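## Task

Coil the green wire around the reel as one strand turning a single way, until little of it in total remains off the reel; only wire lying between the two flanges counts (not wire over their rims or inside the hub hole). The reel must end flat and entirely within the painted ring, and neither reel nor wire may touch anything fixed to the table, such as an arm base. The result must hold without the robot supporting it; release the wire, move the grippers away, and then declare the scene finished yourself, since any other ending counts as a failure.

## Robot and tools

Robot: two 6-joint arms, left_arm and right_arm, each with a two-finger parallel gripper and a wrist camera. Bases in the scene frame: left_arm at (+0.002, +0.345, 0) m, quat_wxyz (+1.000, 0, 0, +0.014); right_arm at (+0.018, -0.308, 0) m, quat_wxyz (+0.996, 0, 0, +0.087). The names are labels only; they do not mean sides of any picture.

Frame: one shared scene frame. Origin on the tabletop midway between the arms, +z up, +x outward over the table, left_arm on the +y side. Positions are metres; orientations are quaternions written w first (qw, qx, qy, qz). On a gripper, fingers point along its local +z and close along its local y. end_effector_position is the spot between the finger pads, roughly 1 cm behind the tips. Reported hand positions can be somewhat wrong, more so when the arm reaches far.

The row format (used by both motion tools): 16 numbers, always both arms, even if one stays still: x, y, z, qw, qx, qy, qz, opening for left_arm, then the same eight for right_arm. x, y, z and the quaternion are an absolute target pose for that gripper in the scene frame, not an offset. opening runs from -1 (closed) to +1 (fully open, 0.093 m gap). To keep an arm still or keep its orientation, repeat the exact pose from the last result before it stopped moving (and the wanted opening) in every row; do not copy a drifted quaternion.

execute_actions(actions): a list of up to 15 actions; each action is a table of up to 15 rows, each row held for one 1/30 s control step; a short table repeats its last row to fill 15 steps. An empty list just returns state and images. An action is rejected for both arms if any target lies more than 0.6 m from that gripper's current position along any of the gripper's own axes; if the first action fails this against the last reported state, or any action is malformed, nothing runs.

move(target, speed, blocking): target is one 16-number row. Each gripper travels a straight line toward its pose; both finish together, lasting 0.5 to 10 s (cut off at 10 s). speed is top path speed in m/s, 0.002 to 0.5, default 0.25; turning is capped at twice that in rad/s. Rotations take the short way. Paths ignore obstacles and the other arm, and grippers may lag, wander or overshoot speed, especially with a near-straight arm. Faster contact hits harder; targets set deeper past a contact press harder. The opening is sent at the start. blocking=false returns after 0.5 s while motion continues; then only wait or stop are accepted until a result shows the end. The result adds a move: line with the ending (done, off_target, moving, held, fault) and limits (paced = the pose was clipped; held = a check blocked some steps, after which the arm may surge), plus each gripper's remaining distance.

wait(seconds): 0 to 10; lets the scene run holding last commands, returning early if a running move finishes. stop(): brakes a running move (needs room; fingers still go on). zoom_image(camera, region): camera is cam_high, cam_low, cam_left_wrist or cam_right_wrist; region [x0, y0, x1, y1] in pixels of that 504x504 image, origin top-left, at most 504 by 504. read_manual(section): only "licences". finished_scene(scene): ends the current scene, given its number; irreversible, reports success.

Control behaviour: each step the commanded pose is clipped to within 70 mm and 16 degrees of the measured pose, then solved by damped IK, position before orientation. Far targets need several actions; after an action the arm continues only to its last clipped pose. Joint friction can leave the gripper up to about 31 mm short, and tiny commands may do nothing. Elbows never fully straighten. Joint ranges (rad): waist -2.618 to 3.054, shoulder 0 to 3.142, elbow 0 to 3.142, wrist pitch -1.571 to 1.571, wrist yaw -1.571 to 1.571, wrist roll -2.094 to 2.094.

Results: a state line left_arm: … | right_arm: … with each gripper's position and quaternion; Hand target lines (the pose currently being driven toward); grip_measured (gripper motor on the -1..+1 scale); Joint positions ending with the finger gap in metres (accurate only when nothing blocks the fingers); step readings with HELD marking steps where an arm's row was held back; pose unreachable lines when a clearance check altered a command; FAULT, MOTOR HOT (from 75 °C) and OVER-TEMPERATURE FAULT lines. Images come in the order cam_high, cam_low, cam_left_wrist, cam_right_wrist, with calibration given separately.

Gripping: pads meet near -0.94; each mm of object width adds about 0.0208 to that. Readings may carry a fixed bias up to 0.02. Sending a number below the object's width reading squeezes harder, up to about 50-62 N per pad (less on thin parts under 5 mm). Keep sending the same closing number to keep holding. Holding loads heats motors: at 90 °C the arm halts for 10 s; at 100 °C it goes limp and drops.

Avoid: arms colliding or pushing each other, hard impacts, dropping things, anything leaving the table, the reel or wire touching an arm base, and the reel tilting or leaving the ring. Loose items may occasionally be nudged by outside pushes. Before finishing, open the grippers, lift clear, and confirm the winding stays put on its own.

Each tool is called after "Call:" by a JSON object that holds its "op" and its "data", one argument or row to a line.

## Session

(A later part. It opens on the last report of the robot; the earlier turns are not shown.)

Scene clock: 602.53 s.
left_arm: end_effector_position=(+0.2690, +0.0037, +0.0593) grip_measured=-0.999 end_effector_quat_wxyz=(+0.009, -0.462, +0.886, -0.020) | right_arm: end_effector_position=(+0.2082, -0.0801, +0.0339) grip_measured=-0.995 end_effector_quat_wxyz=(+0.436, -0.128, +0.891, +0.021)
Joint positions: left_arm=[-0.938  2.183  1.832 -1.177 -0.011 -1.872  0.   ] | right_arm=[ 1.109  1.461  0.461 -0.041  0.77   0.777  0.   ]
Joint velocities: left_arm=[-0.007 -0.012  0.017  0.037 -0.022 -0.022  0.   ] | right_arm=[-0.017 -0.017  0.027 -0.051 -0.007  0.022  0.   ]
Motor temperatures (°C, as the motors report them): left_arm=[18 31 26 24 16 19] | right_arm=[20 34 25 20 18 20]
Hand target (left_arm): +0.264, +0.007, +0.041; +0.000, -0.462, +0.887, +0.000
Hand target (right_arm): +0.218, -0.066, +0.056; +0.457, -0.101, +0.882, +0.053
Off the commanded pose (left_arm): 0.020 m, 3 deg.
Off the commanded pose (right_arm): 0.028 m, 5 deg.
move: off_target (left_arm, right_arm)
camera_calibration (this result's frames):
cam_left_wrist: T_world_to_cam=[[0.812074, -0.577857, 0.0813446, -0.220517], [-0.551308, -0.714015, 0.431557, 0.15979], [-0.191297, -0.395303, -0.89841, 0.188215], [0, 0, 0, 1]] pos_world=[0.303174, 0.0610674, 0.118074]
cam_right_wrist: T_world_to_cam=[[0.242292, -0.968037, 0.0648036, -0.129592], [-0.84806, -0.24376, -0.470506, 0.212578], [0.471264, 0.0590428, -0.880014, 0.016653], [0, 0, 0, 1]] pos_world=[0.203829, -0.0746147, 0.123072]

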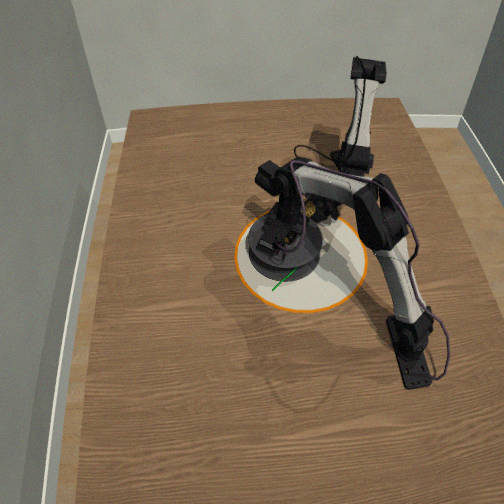

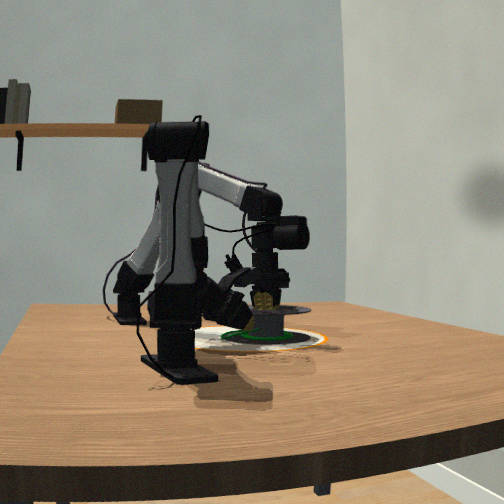

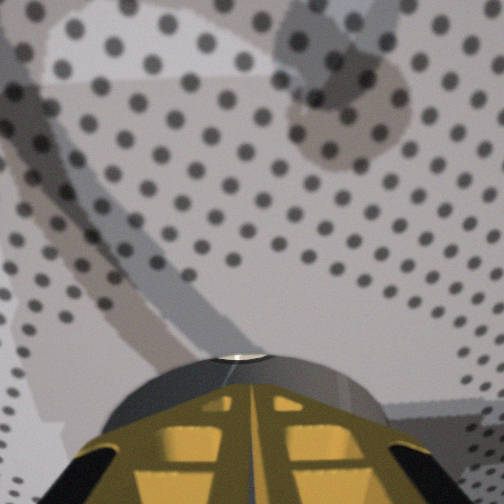

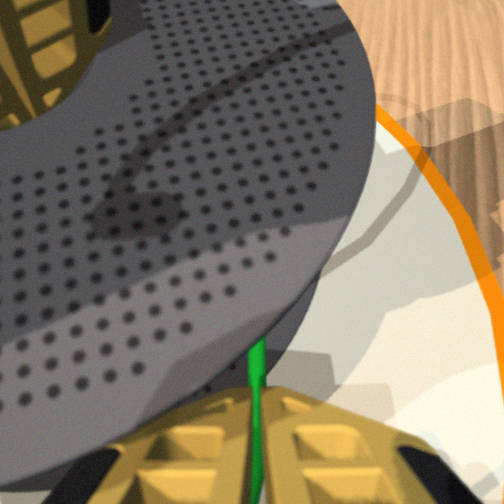

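Call:
{"op": "move", "data": {
  "target": [0.264,0.006,0.04,0,-0.4617,0.887,0,-1, 0.200,-0.052,0.034,0.448,-0.2146,0.8606,0.1117,-1],
  "speed": 0.05
}}

Scene clock: 611.53 s.
left_arm: end_effector_position=(+0.2691, +0.0038, +0.0593) grip_measured=-0.999 end_effector_quat_wxyz=(+0.010, -0.462, +0.886, -0.020) | right_arm: end_effector_position=(+0.1989, -0.0505, +0.0314) grip_measured=-0.995 end_effector_quat_wxyz=(+0.448, -0.218, +0.861, +0.100)
Joint positions: left_arm=[-0.938  2.183  1.832 -1.177 -0.012 -1.872  0.   ] | right_arm=[1.109 1.461 0.345 0.313 0.635 0.522 0.   ]
Joint velocities: left_arm=[ 0.007  0.012  0.007 -0.007 -0.066 -0.051  0.   ] | right_arm=[ 0.002  0.002 -0.017  0.007 -0.037 -0.081  0.   ]
Motor temperatures (°C, as the motors report them): left_arm=[18 31 26 24 16 19] | right_arm=[20 34 25 21 18 20]
Hand target (left_arm): +0.264, +0.007, +0.041; +0.000, -0.462, +0.887, +0.000
Hand target (right_arm): +0.200, -0.052, +0.033; +0.449, -0.215, +0.860, +0.111
Off the commanded pose (left_arm): 0.020 m, 3 deg.
Off the commanded pose (right_arm): 0.003 m, 1 deg.
move: off_target (left_arm)
camera_calibration (this result's frames):
cam_left_wrist: T_world_to_cam=[[0.812029, -0.577874, 0.0816733, -0.220579], [-0.551663, -0.714344, 0.430558, 0.160113], [-0.190466, -0.394682, -0.89886, 0.188093], [0, 0, 0, 1]] pos_world=[0.303271, 0.061146, 0.118147]
cam_right_wrist: T_world_to_cam=[[0.461246, -0.887165, 0.0137722, -0.136391], [-0.756305, -0.401232, -0.516736, 0.186026], [0.463956, 0.227926, -0.856034, 0.0262851], [0, 0, 0, 1]] pos_world=[0.191407, -0.0523526, 0.120506]

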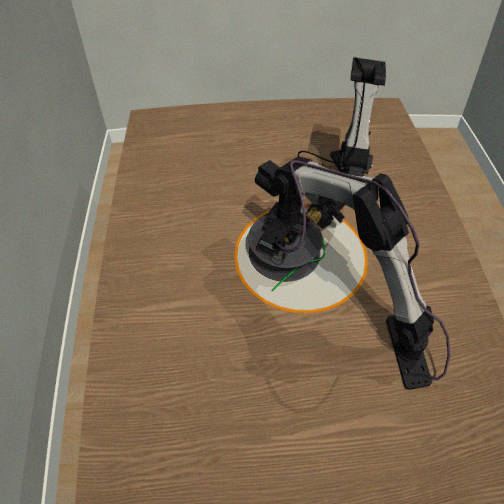

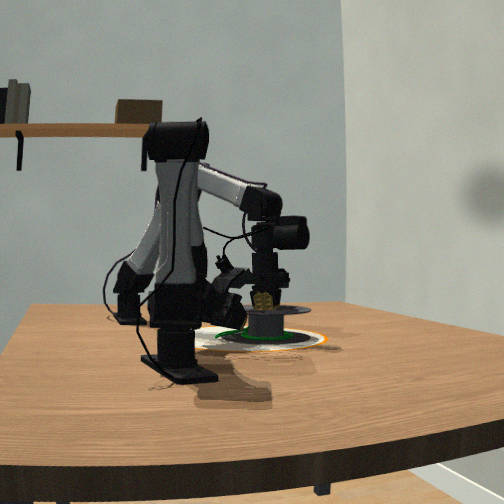

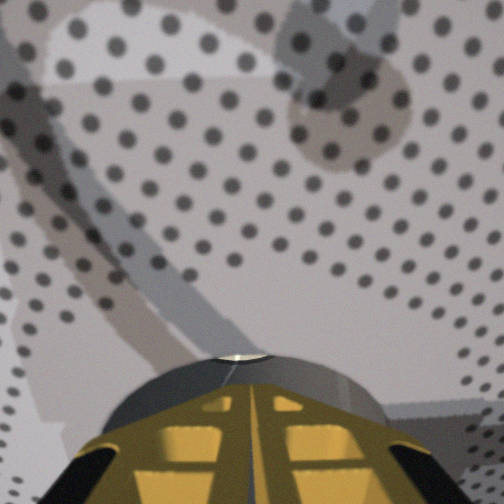

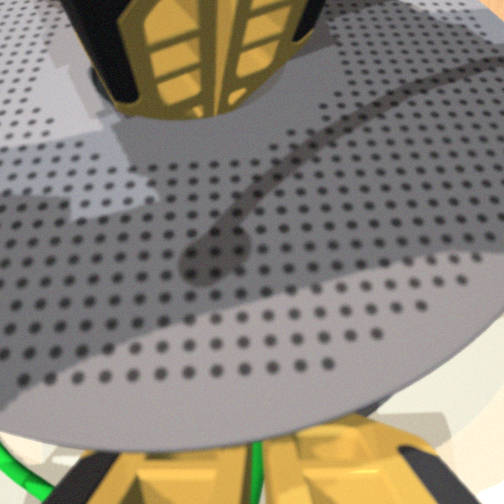

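Call:
{"op": "move", "data": {
  "target": [0.264,0.006,0.04,0,-0.4617,0.887,0,-1, 0.218,-0.040,0.031,0.4997,-0.2074,0.8315,0.1246,-1],
  "speed": 0.04
}}

Scene clock: 614.27 s.
left_arm: end_effector_position=(+0.2748, +0.0086, +0.0594) grip_measured=-0.999 end_effector_quat_wxyz=(+0.020, -0.466, +0.884, -0.018) | right_arm: end_effector_position=(+0.2098, -0.0382, +0.0264) grip_measured=-0.995 end_effector_quat_wxyz=(+0.484, -0.225, +0.837, +0.121)
Joint positions: left_arm=[-0.93   2.183  1.832 -1.177 -0.033 -1.872  0.   ] | right_arm=[1.086 1.603 0.3   0.632 0.633 0.422 0.   ]
Joint velocities: left_arm=[ 0.002 -0.017  0.002 -0.051  0.051 -0.022  0.   ] | right_arm=[ 0.002  0.007 -0.017  0.007  0.007  0.037  0.   ]
Motor temperatures (°C, as the motors report them): left_arm=[18 32 26 23 16 19] | right_arm=[20 34 25 22 18 20]
Hand target (left_arm): +0.264, +0.007, +0.041; +0.000, -0.462, +0.887, +0.000
Hand target (right_arm): +0.218, -0.040, +0.031; +0.499, -0.207, +0.832, +0.124
Off the commanded pose (left_arm): 0.022 m, 3 deg.
Off the commanded pose (right_arm): 0.010 m, 3 deg.
move: off_target (left_arm, right_arm)
camera_calibration (this result's frames):
cam_left_wrist: T_world_to_cam=[[0.815993, -0.571468, 0.0870619, -0.223932], [-0.551853, -0.725274, 0.411625, 0.167868], [-0.172087, -0.383929, -0.907185, 0.18646], [0, 0, 0, 1]] pos_world=[0.307453, 0.0653683, 0.119551]
cam_right_wrist: T_world_to_cam=[[0.489428, -0.872021, 0.00631425, -0.135603], [-0.700018, -0.397187, -0.593479, 0.186896], [0.520034, 0.286045, -0.804824, 0.00324145], [0, 0, 0, 1]] pos_world=[0.195513, -0.0449428, 0.114384]

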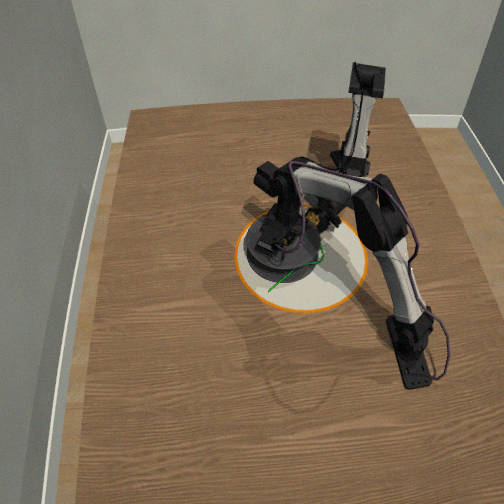

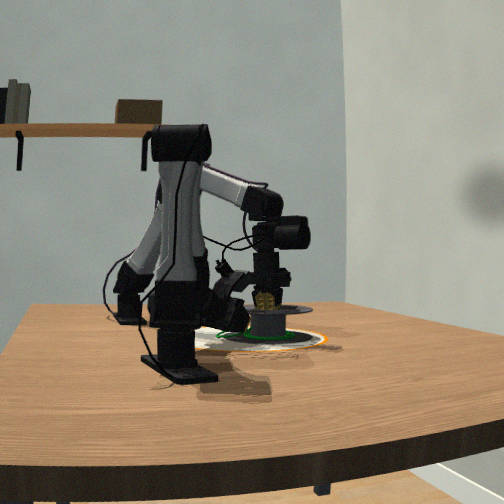

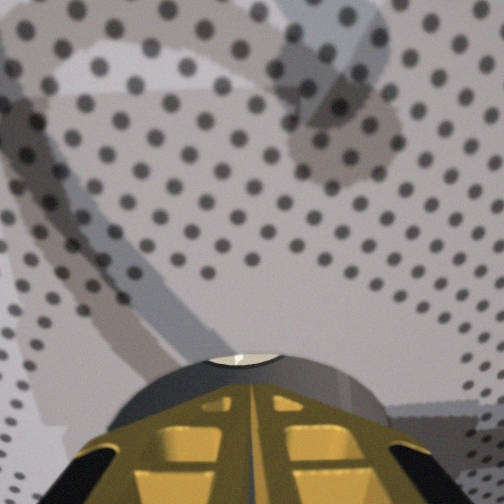

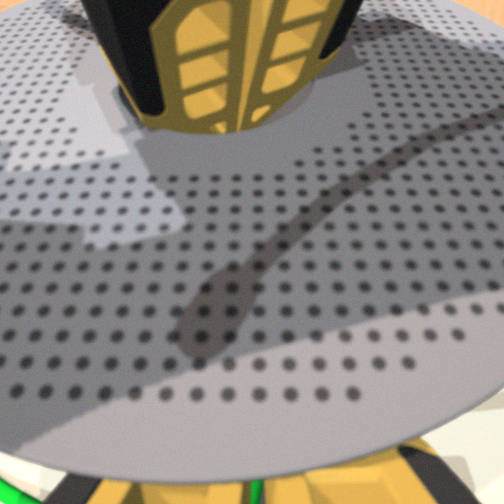

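Call:
{"op": "move", "data": {
  "target": [0.270,0.008,0.04,0,-0.4617,0.887,0,-1, 0.212,-0.038,0.044,0.4997,-0.2074,0.8315,0.1246,-1],
  "speed": 0.04
}}

Call:
{"op": "zoom_image", "data": {
  "camera": "cam_low",
  "region": [190,280,330,370]
}}

Scene clock: 616.33 s.
left_arm: end_effector_position=(+0.2754, +0.0089, +0.0594) grip_measured=-0.999 end_effector_quat_wxyz=(+0.018, -0.464, +0.885, -0.018) | right_arm: end_effector_position=(+0.2086, -0.0422, +0.0290) grip_measured=-0.995 end_effector_quat_wxyz=(+0.481, -0.226, +0.839, +0.116)
Joint positions: left_arm=[-0.927  2.183  1.832 -1.177 -0.029 -1.864  0.   ] | right_arm=[1.086 1.563 0.299 0.578 0.633 0.425 0.   ]
Joint velocities: left_arm=[-0.002  0.002  0.017  0.095  0.022 -0.022  0.   ] | right_arm=[-0.002 -0.007 -0.007 -0.051 -0.022 -0.066  0.   ]
Motor temperatures (°C, as the motors report them): left_arm=[18 32 26 23 16 19] | right_arm=[20 34 25 22 18 20]
Hand target (left_arm): +0.270, +0.009, +0.041; +0.000, -0.462, +0.887, -0.000
Hand target (right_arm): +0.212, -0.038, +0.044; +0.500, -0.207, +0.832, +0.125
Off the commanded pose (left_arm): 0.020 m, 3 deg.
Off the commanded pose (right_arm): 0.016 m, 3 deg.
move: off_target (left_arm, right_arm)
camera_calibration (this result's frames):
cam_left_wrist: T_world_to_cam=[[0.813512, -0.575123, 0.0862127, -0.223431], [-0.55418, -0.721718, 0.414738, 0.168881], [-0.176304, -0.385172, -0.905847, 0.187777], [0, 0, 0, 1]] pos_world=[0.30846, 0.0657108, 0.119319]
cam_right_wrist: T_world_to_cam=[[0.487639, -0.872937, 0.0137462, -0.138403], [-0.704457, -0.402726, -0.584424, 0.186469], [0.515701, 0.275304, -0.811332, 0.00769198], [0, 0, 0, 1]] pos_world=[0.194883, -0.0478391, 0.11712]

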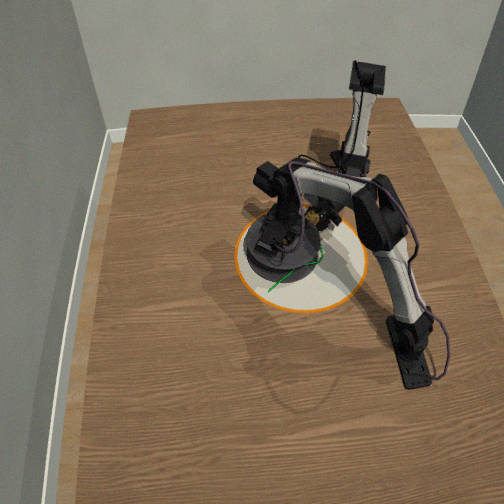

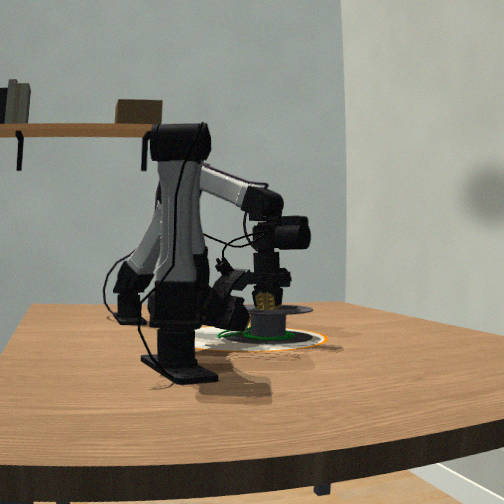

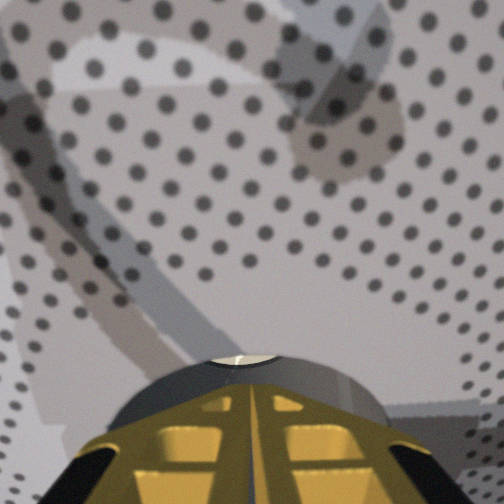

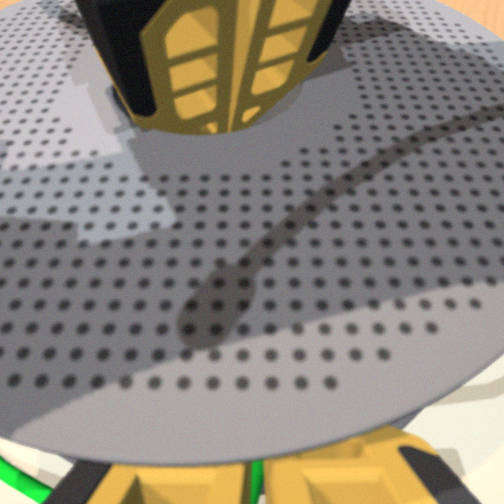

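Region (190, 280, 330, 370) of cam_low's 504x504 image, scaled by 3.600, with more detail than that image has; it fills the top 324 rows of this view, and the rest is white.

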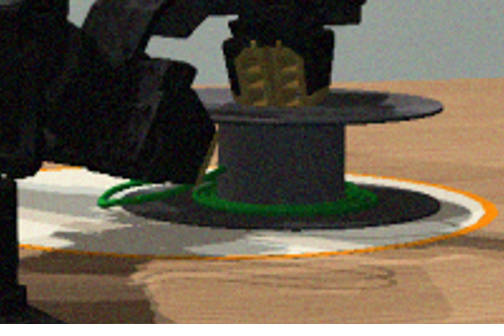

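Call:
{"op": "move", "data": {
  "target": [0.272,0.009,0.04,0,-0.4617,0.887,0,-1, 0.209,-0.042,0.032,0.484,-0.225,0.837,0.121,-0.6],
  "speed": 0.04
}}

Scene clock: 618.73 s.
left_arm: end_effector_position=(+0.2753, +0.0090, +0.0593) grip_measured=-0.999 end_effector_quat_wxyz=(+0.015, -0.462, +0.886, -0.018) | right_arm: end_effector_position=(+0.2086, -0.0426, +0.0287) grip_measured=-0.603 end_effector_quat_wxyz=(+0.480, -0.227, +0.840, +0.115)
Joint positions: left_arm=[-0.924  2.183  1.832 -1.177 -0.023 -1.858  0.   ] | right_arm=[1.086 1.563 0.299 0.575 0.634 0.425 0.016]
Joint velocities: left_arm=[-0.012 -0.002 -0.012  0.037 -0.051 -0.007  0.   ] | right_arm=[ 0.002 -0.012  0.012  0.007 -0.022  0.022 -0.001]
Motor temperatures (°C, as the motors report them): left_arm=[18 32 26 23 16 19] | right_arm=[20 34 25 22 18 20]
Hand target (left_arm): +0.272, +0.009, +0.041; +0.000, -0.462, +0.887, -0.000
Hand target (right_arm): +0.209, -0.042, +0.032; +0.484, -0.225, +0.837, +0.121
Off the commanded pose (left_arm): 0.020 m, 3 deg.
Off the commanded pose (right_arm): 0.003 m, 1 deg.
move: off_target (left_arm)
camera_calibration (this result's frames):
cam_left_wrist: T_world_to_cam=[[0.811806, -0.577841, 0.0840849, -0.222701], [-0.554783, -0.718326, 0.419791, 0.168719], [-0.182172, -0.387438, -0.903718, 0.189264], [0, 0, 0, 1]] pos_world=[0.308871, 0.0658375, 0.11894]
cam_right_wrist: T_world_to_cam=[[0.487389, -0.873048, 0.0154837, -0.13868], [-0.704851, -0.403834, -0.583184, 0.186111], [0.5154, 0.273324, -0.812193, 0.00758096], [0, 0, 0, 1]] pos_world=[0.194864, -0.0479881, 0.116842]

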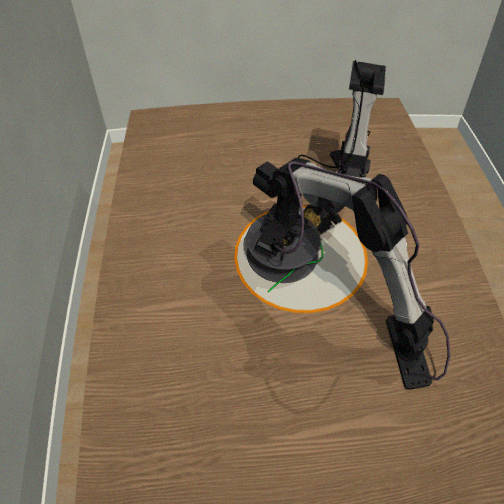

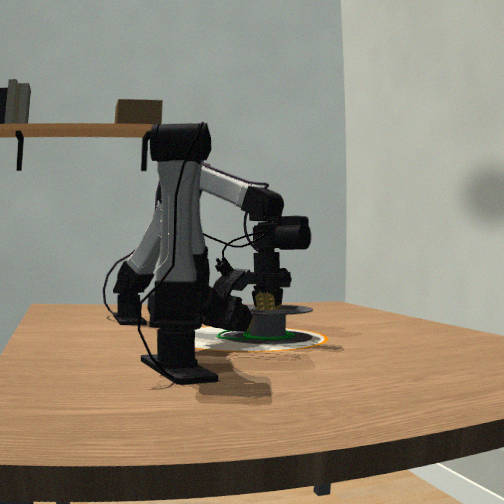

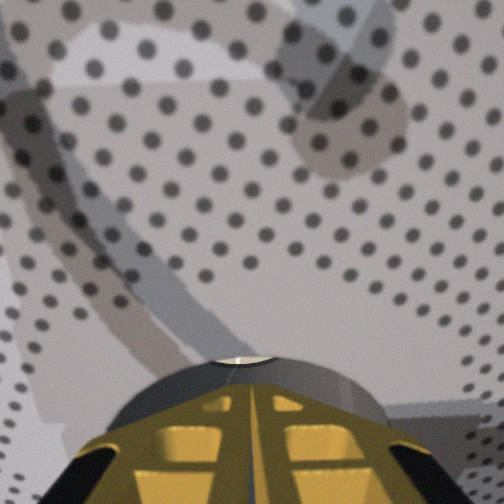

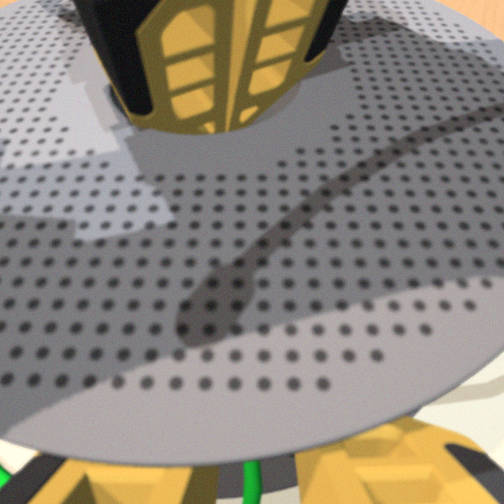

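Call:
{"op": "move", "data": {
  "target": [0.272,0.009,0.04,0,-0.4617,0.887,0,-1, 0.172,-0.064,0.065,0.371,-0.2236,0.896,0.0926,-0.6],
  "speed": 0.08
}}

Scene clock: 621.50 s.
left_arm: end_effector_position=(+0.2754, +0.0091, +0.0593) grip_measured=-0.999 end_effector_quat_wxyz=(+0.015, -0.462, +0.886, -0.018) | right_arm: end_effector_position=(+0.1754, -0.0705, +0.0582) grip_measured=-0.603 end_effector_quat_wxyz=(+0.373, -0.223, +0.897, +0.079)
Joint positions: left_arm=[-0.924  2.183  1.832 -1.177 -0.023 -1.858  0.   ] | right_arm=[ 1.133  1.229  0.481 -0.245  0.561  0.649  0.016]
Joint velocities: left_arm=[ 0.002  0.002 -0.007  0.022  0.037 -0.007  0.   ] | right_arm=[ 0.007 -0.007 -0.007 -0.037  0.037  0.095 -0.   ]
Motor temperatures (°C, as the motors report them): left_arm=[18 32 26 23 16 19] | right_arm=[20 34 25 22 18 20]
Hand target (left_arm): +0.272, +0.010, +0.041; +0.000, -0.462, +0.887, -0.000
Hand target (right_arm): +0.172, -0.064, +0.066; +0.371, -0.224, +0.896, +0.093
Off the commanded pose (left_arm): 0.020 m, 3 deg.
Off the commanded pose (right_arm): 0.010 m, 2 deg.
move: off_target (left_arm)
camera_calibration (this result's frames):
cam_left_wrist: T_world_to_cam=[[0.811601, -0.578146, 0.0839726, -0.222661], [-0.554948, -0.71802, 0.420095, 0.168833], [-0.182582, -0.38755, -0.903587, 0.189408], [0, 0, 0, 1]] pos_world=[0.308988, 0.0659004, 0.118918]
cam_right_wrist: T_world_to_cam=[[0.45273, -0.891504, 0.0160397, -0.142606], [-0.82791, -0.426978, -0.363668, 0.175916], [0.33106, 0.151364, -0.93139, 0.0869424], [0, 0, 0, 1]] pos_world=[0.181421, -0.0651811, 0.14724]

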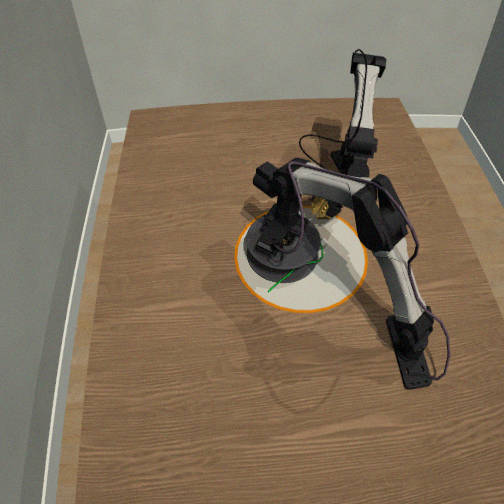

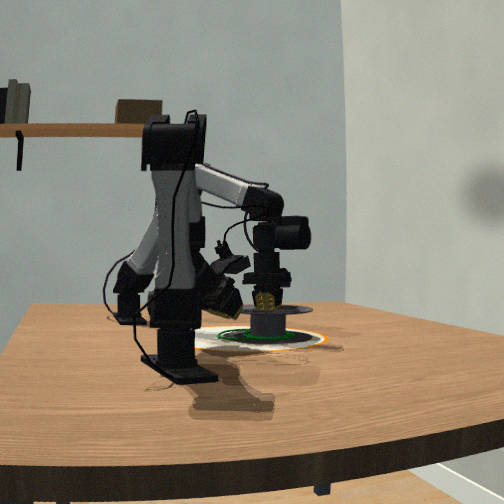

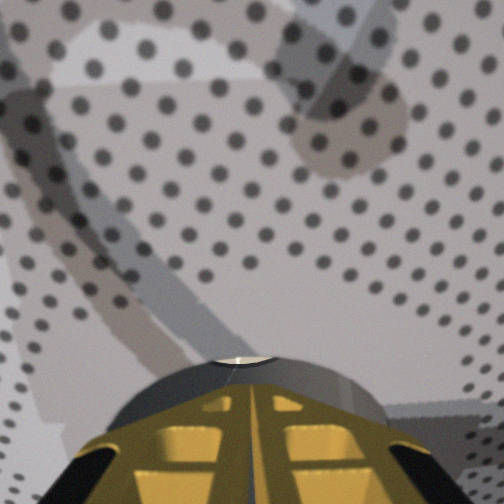

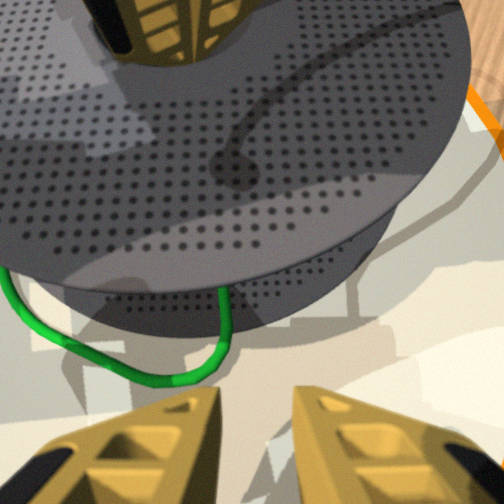

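Call:
{"op": "zoom_image", "data": {
  "camera": "cam_low",
  "region": [190,290,330,370]
}}

Call:
{"op": "zoom_image", "data": {
  "camera": "cam_high",
  "region": [230,190,380,320]
}}

Region (190, 290, 330, 370) of cam_low's 504x504 image, scaled by 3.600, with more detail than that image has; it fills the top 288 rows of this view, and the rest is white.

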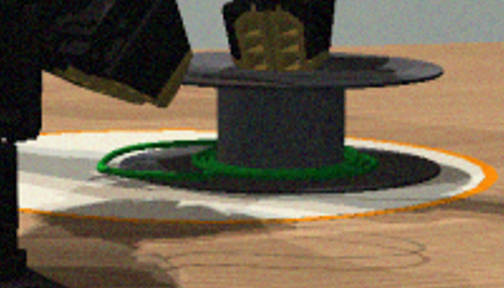

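Region (230, 190, 380, 320) of cam_high's 504x504 image, scaled by 3.360, with more detail than that image has; it fills the top 437 rows of this view, and the rest is white.

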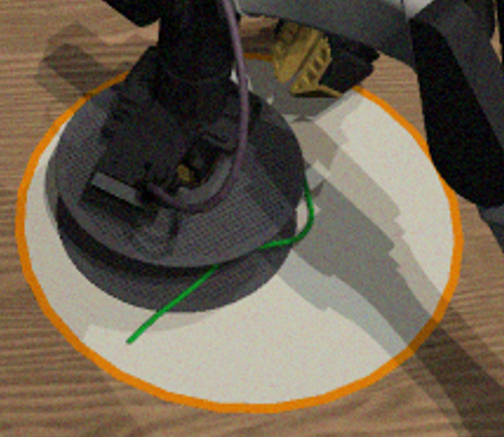

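Call:
{"op": "move", "data": {
  "target": [0.272,0.009,0.04,0,-0.4617,0.887,0,-1, 0.145,-0.035,0.035,0.2981,-0.1245,0.9455,0.0392,-1],
  "speed": 0.15
}}

Call:
{"op": "move", "data": {
  "target": [0.272,0.009,0.04,0,-0.4617,0.887,0,-1, 0.147,-0.030,0.004,0.2981,-0.1245,0.9455,0.0392,-1],
  "speed": 0.08
}}

Scene clock: 629.17 s.
left_arm: end_effector_position=(+0.2754, +0.0091, +0.0593) grip_measured=-0.999 end_effector_quat_wxyz=(+0.015, -0.462, +0.886, -0.018) | right_arm: end_effector_position=(+0.1487, -0.0399, +0.0374) grip_measured=-0.999 end_effector_quat_wxyz=(+0.305, -0.120, +0.944, +0.043)
Joint positions: left_arm=[-0.924  2.183  1.832 -1.177 -0.023 -1.858  0.   ] | right_arm=[ 1.253  1.53   0.738 -0.497  0.567  1.091  0.   ]
Joint velocities: left_arm=[-0.007  0.002 -0.027 -0.007 -0.051  0.007  0.   ] | right_arm=[ 0.007  0.002  0.012 -0.007  0.051 -0.037  0.   ]
Motor temperatures (°C, as the motors report them): left_arm=[18 32 26 23 16 19] | right_arm=[20 33 26 22 18 20]
Hand target (left_arm): +0.272, +0.010, +0.041; +0.000, -0.462, +0.887, -0.000
Hand target (right_arm): +0.145, -0.037, +0.036; +0.299, -0.124, +0.945, +0.039
Off the commanded pose (left_arm): 0.020 m, 3 deg.
Off the commanded pose (right_arm): 0.007 m, 1 deg.
move: off_target (left_arm)
camera_calibration (this result's frames):
cam_left_wrist: T_world_to_cam=[[0.811601, -0.578146, 0.0839726, -0.222661], [-0.554948, -0.71802, 0.420095, 0.168833], [-0.182582, -0.38755, -0.903587, 0.189408], [0, 0, 0, 1]] pos_world=[0.308988, 0.0659004, 0.118918]
cam_right_wrist: T_world_to_cam=[[0.245774, -0.969215, -0.0147562, -0.0740787], [-0.947524, -0.237007, -0.214538, 0.179017], [0.204436, 0.0667098, -0.976604, 0.0889128], [0, 0, 0, 1]] pos_world=[0.169653, -0.0353011, 0.124146]

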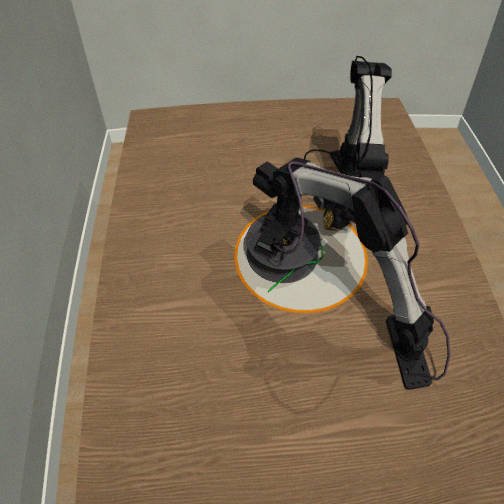

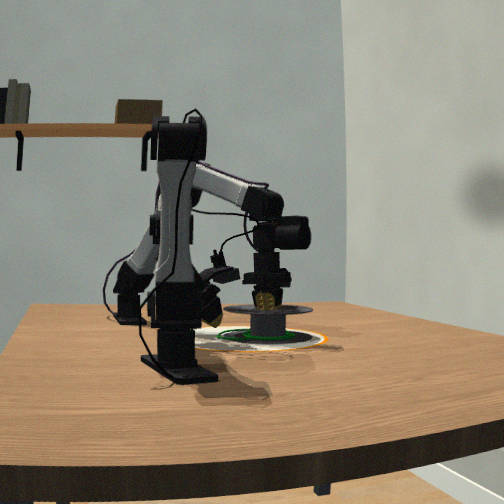

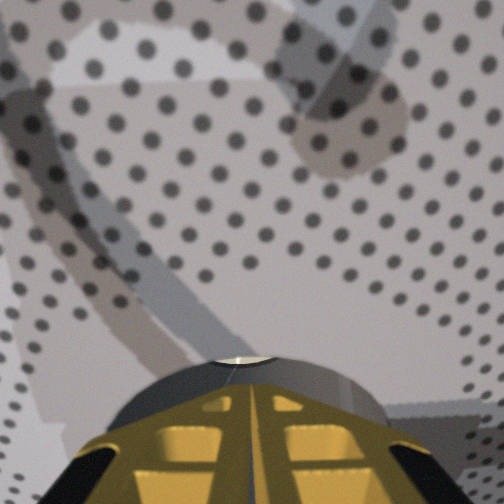

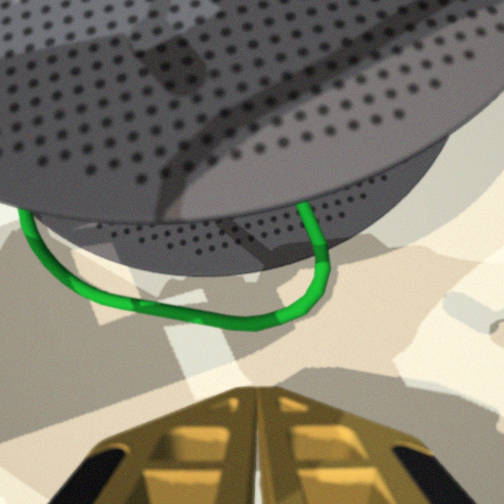

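Scene clock: 630.10 s.
left_arm: end_effector_position=(+0.2754, +0.0091, +0.0593) grip_measured=-0.999 end_effector_quat_wxyz=(+0.015, -0.462, +0.886, -0.018) | right_arm: end_effector_position=(+0.1509, -0.0248, +0.0155) grip_measured=-0.999 end_effector_quat_wxyz=(+0.306, -0.119, +0.943, +0.048)
Joint positions: left_arm=[-0.924  2.183  1.832 -1.177 -0.023 -1.858  0.   ] | right_arm=[ 1.253  1.638  0.738 -0.378  0.567  1.091  0.   ]
Joint velocities: left_arm=[-0.017  0.007  0.002 -0.095 -0.037  0.007  0.   ] | right_arm=[-0.007 -0.002  0.007  0.007  0.007  0.022  0.   ]
Motor temperatures (°C, as the motors report them): left_arm=[18 32 26 23 16 19] | right_arm=[20 33 26 22 18 20]
Hand target (left_arm): +0.272, +0.010, +0.041; +0.000, -0.462, +0.887, -0.000
Hand target (right_arm): +0.147, -0.031, +0.004; +0.298, -0.124, +0.946, +0.039
Off the commanded pose (left_arm): 0.020 m, 3 deg.
Off the commanded pose (right_arm): 0.013 m, 2 deg.
move: off_target (left_arm, right_arm)
camera_calibration (this result's frames):
cam_left_wrist: T_world_to_cam=[[0.811601, -0.578146, 0.0839726, -0.222661], [-0.554948, -0.71802, 0.420095, 0.168833], [-0.182582, -0.38755, -0.903587, 0.189408], [0, 0, 0, 1]] pos_world=[0.308988, 0.0659004, 0.118918]
cam_right_wrist: T_world_to_cam=[[0.245807, -0.968988, -0.0253293, -0.0601381], [-0.947168, -0.234553, -0.218763, 0.180046], [0.206038, 0.0777645, -0.975449, 0.0660994], [0, 0, 0, 1]] pos_world=[0.171698, -0.0211828, 0.102341]

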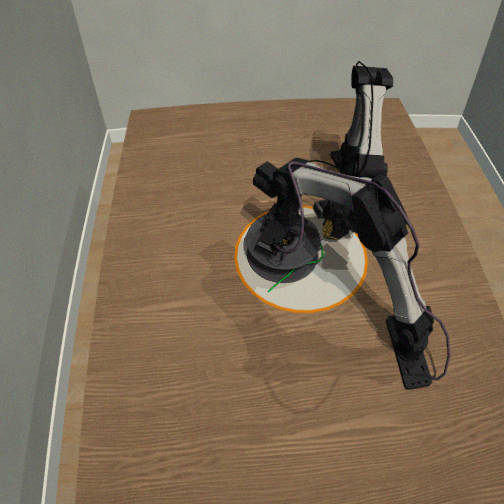

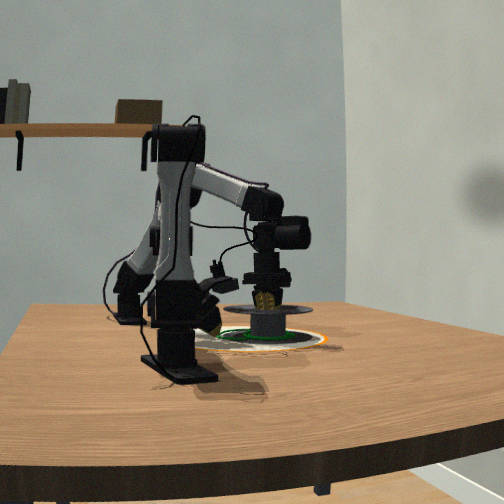

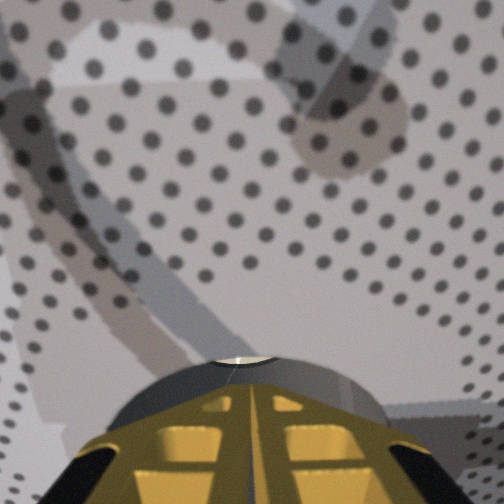

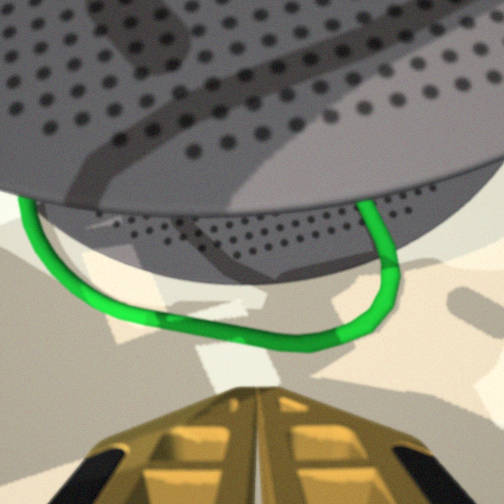

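Call:
{"op": "move", "data": {
  "target": [0.272,0.009,0.04,0,-0.4617,0.887,0,-1, 0.182,-0.018,0.002,0.2981,-0.1245,0.9455,0.0392,-1],
  "speed": 0.03
}}

Scene clock: 631.83 s.
left_arm: end_effector_position=(+0.2754, +0.0091, +0.0593) grip_measured=-0.999 end_effector_quat_wxyz=(+0.015, -0.462, +0.886, -0.018) | right_arm: end_effector_position=(+0.1786, -0.0232, +0.0072) grip_measured=-0.999 end_effector_quat_wxyz=(+0.304, -0.125, +0.944, +0.038)
Joint positions: left_arm=[-0.924  2.183  1.832 -1.177 -0.023 -1.858  0.   ] | right_arm=[ 1.152  1.686  0.749 -0.301  0.538  0.969  0.   ]
Joint velocities: left_arm=[ 0.002  0.012  0.027 -0.037 -0.022 -0.007  0.   ] | right_arm=[ 0.002 -0.007 -0.002 -0.007 -0.022 -0.051  0.   ]
Motor temperatures (°C, as the motors report them): left_arm=[18 32 26 23 16 19] | right_arm=[20 33 26 22 18 20]
Hand target (left_arm): +0.272, +0.010, +0.041; +0.000, -0.462, +0.887, -0.000
Hand target (right_arm): +0.181, -0.018, +0.002; +0.296, -0.124, +0.946, +0.040
Off the commanded pose (left_arm): 0.020 m, 3 deg.
Off the commanded pose (right_arm): 0.008 m, 1 deg.
move: off_target (left_arm)
camera_calibration (this result's frames):
cam_left_wrist: T_world_to_cam=[[0.811601, -0.578146, 0.0839726, -0.222661], [-0.554948, -0.71802, 0.420095, 0.168833], [-0.182582, -0.38755, -0.903587, 0.189408], [0, 0, 0, 1]] pos_world=[0.308988, 0.0659004, 0.118918]
cam_right_wrist: T_world_to_cam=[[0.25212, -0.967694, -0.00206094, -0.0669168], [-0.945824, -0.24597, -0.211935, 0.204309], [0.204581, 0.0553822, -0.977282, 0.0519794], [0, 0, 0, 1]] pos_world=[0.199477, -0.0173798, 0.0939607]

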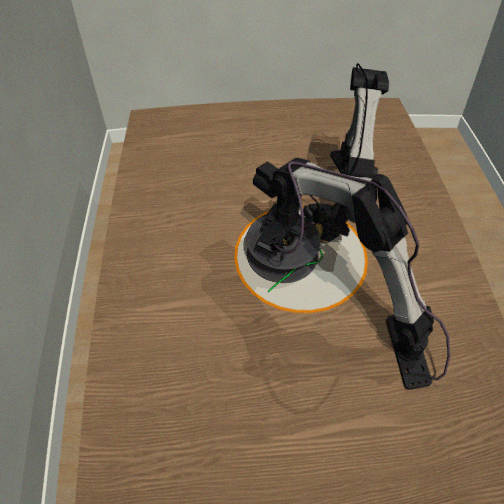

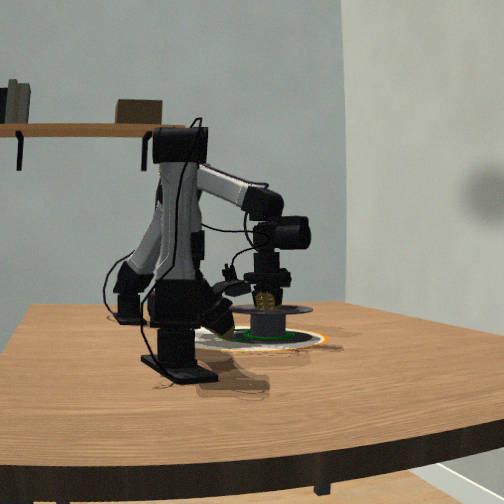

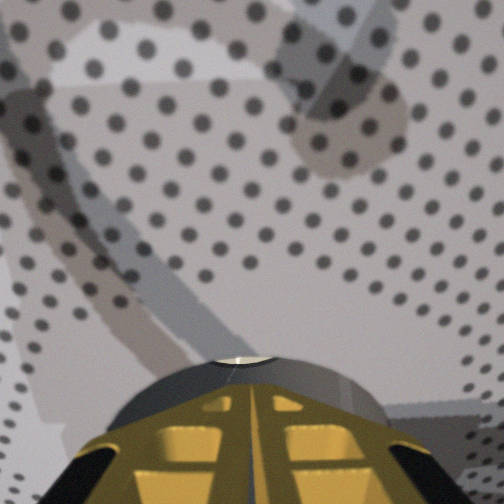

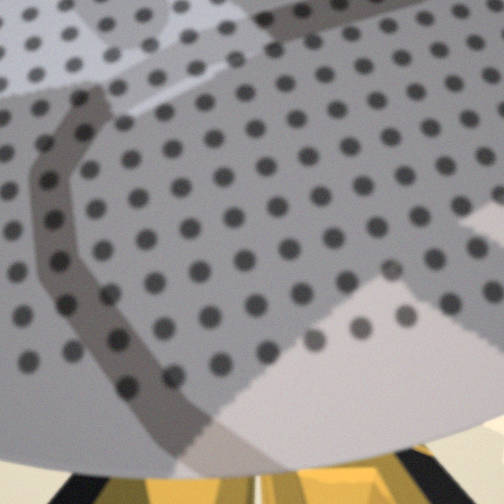

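Call:
{"op": "zoom_image", "data": {
  "camera": "cam_low",
  "region": [190,290,330,370]
}}

Region (190, 290, 330, 370) of cam_low's 504x504 image, scaled by 3.600, with more detail than that image has; it fills the top 288 rows of this view, and the rest is white.

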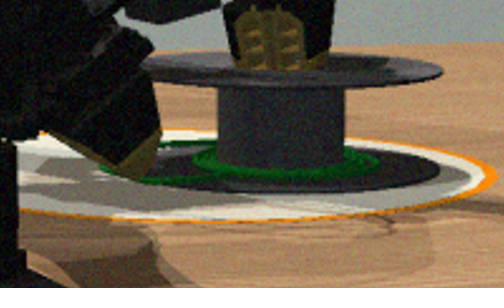

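Call:
{"op": "move", "data": {
  "target": [0.272,0.009,0.04,0,-0.4617,0.887,0,-1, 0.200,-0.013,0.008,0.2981,-0.1245,0.9455,0.0392,-1],
  "speed": 0.03
}}

Call:
{"op": "zoom_image", "data": {
  "camera": "cam_low",
  "region": [190,290,330,370]
}}

Scene clock: 633.87 s.
left_arm: end_effector_position=(+0.2788, +0.0109, +0.0594) grip_measured=-0.999 end_effector_quat_wxyz=(+0.016, -0.466, +0.884, -0.020) | right_arm: end_effector_position=(+0.1858, -0.0207, +0.0081) grip_measured=-0.999 end_effector_quat_wxyz=(+0.285, -0.138, +0.948, +0.036)
Joint positions: left_arm=[-0.915  2.183  1.832 -1.174 -0.023 -1.857  0.   ] | right_arm=[ 1.108  1.693  0.781 -0.323  0.486  0.908  0.   ]
Joint velocities: left_arm=[-0.007 -0.002 -0.012  0.007 -0.022  0.037  0.   ] | right_arm=[-0.002 -0.002  0.022  0.037 -0.037  0.007  0.   ]
Motor temperatures (°C, as the motors report them): left_arm=[18 32 26 23 16 19] | right_arm=[20 33 26 22 18 20]
Hand target (left_arm): +0.272, +0.010, +0.041; +0.000, -0.462, +0.887, -0.000
Hand target (right_arm): +0.199, -0.014, +0.008; +0.297, -0.124, +0.946, +0.040
Off the commanded pose (left_arm): 0.021 m, 3 deg.
Off the commanded pose (right_arm): 0.016 m, 2 deg.
move: off_target (left_arm, right_arm)
camera_calibration (this result's frames):
cam_left_wrist: T_world_to_cam=[[0.81626, -0.571113, 0.0868932, -0.22591], [-0.549715, -0.721664, 0.42073, 0.170568], [-0.177577, -0.391191, -0.903015, 0.189379], [0, 0, 0, 1]] pos_world=[0.311794, 0.0681565, 0.118879]
cam_right_wrist: T_world_to_cam=[[0.274835, -0.961479, 0.0047822, -0.0703977], [-0.946953, -0.271538, -0.171894, 0.211281], [0.166571, 0.042714, -0.985104, 0.058085], [0, 0, 0, 1]] pos_world=[0.209746, -0.0127962, 0.0938743]

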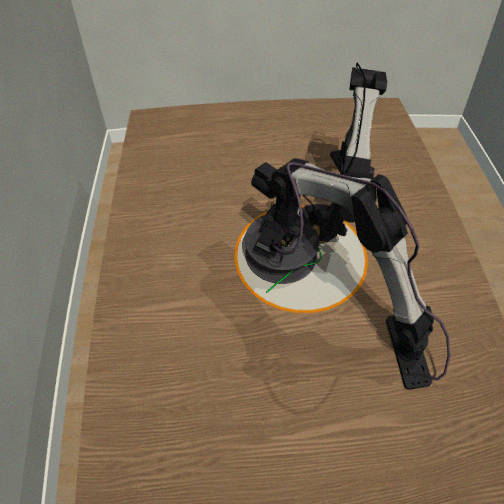

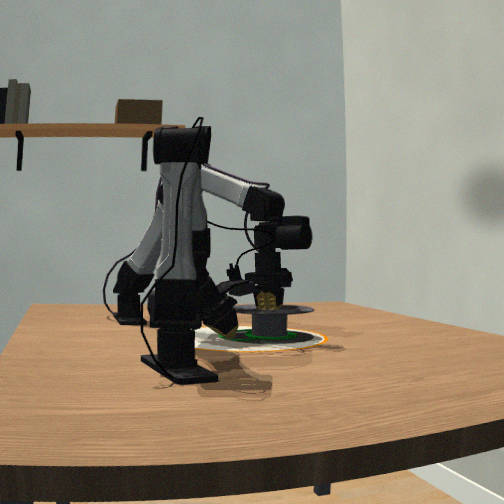

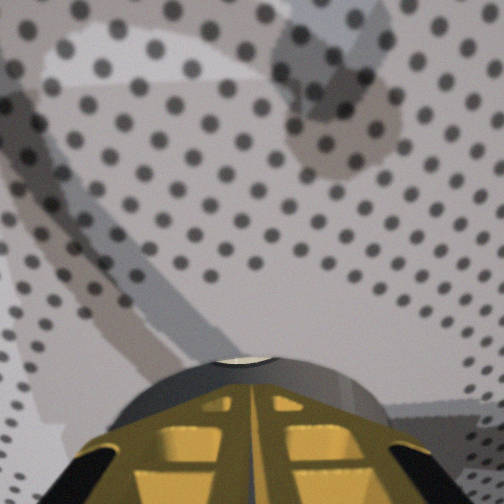

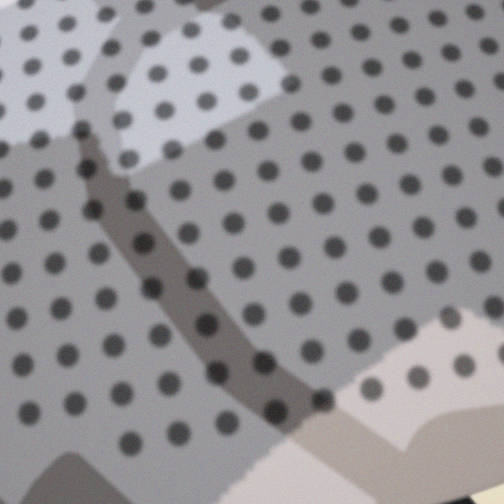

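Region (190, 290, 330, 370) of cam_low's 504x504 image, scaled by 3.600, with more detail than that image has; it fills the top 288 rows of this view, and the rest is white.

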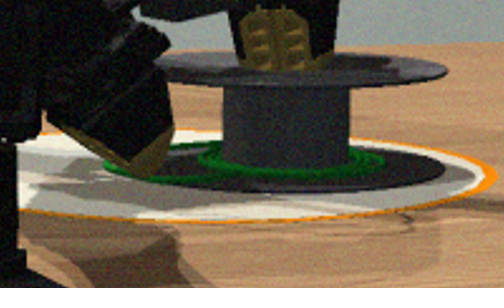

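Call:
{"op": "move", "data": {
  "target": [0.272,0.009,0.04,0,-0.4617,0.887,0,-1, 0.150,-0.030,0.03,0.2981,-0.1245,0.9455,0.0392,-1],
  "speed": 0.08
}}

Scene clock: 635.27 s.
left_arm: end_effector_position=(+0.2791, +0.0112, +0.0594) grip_measured=-0.999 end_effector_quat_wxyz=(+0.016, -0.466, +0.884, -0.020) | right_arm: end_effector_position=(+0.1527, -0.0246, +0.0287) grip_measured=-0.999 end_effector_quat_wxyz=(+0.296, -0.124, +0.946, +0.043)
Joint positions: left_arm=[-0.915  2.183  1.832 -1.174 -0.024 -1.857  0.   ] | right_arm=[ 1.236  1.607  0.782 -0.46   0.544  1.07   0.   ]
Joint velocities: left_arm=[-0.007  0.012  0.032 -0.051  0.022 -0.022  0.   ] | right_arm=[-0.007 -0.007  0.012 -0.081  0.022  0.022  0.   ]
Motor temperatures (°C, as the motors report them): left_arm=[18 32 26 23 16 19] | right_arm=[20 33 26 22 18 20]
Hand target (left_arm): +0.272, +0.010, +0.041; +0.000, -0.462, +0.887, +0.000
Hand target (right_arm): +0.151, -0.030, +0.031; +0.300, -0.125, +0.945, +0.038
Off the commanded pose (left_arm): 0.021 m, 3 deg.
Off the commanded pose (right_arm): 0.006 m, 1 deg.
move: off_target (left_arm)
camera_calibration (this result's frames):
cam_left_wrist: T_world_to_cam=[[0.816414, -0.570829, 0.0873088, -0.226095], [-0.549887, -0.722316, 0.419385, 0.171073], [-0.176333, -0.390402, -0.9036, 0.189227], [0, 0, 0, 1]] pos_world=[0.312025, 0.0683819, 0.11898]
cam_right_wrist: T_world_to_cam=[[0.251747, -0.967673, -0.0152584, -0.0612667], [-0.949712, -0.24398, -0.196269, 0.184262], [0.186202, 0.0639013, -0.980431, 0.081433], [0, 0, 0, 1]] pos_world=[0.175256, -0.0195336, 0.11507]

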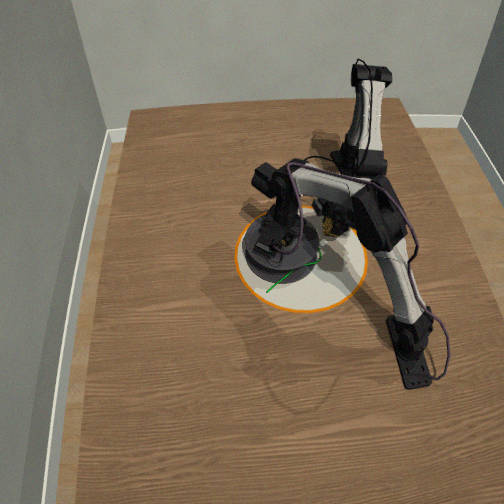

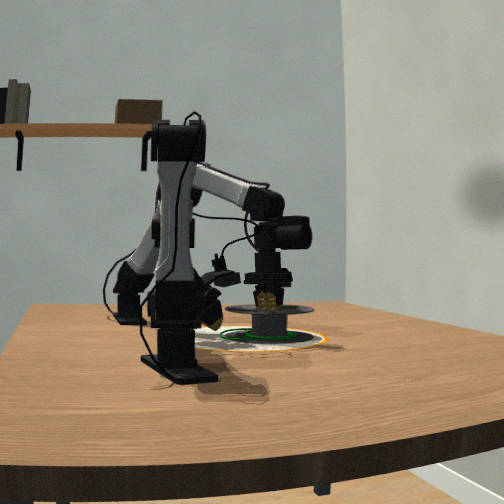

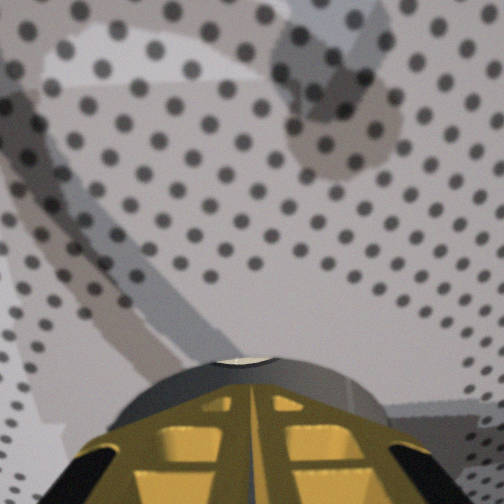

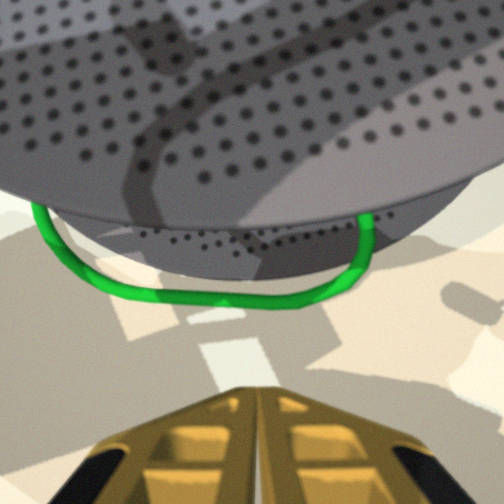

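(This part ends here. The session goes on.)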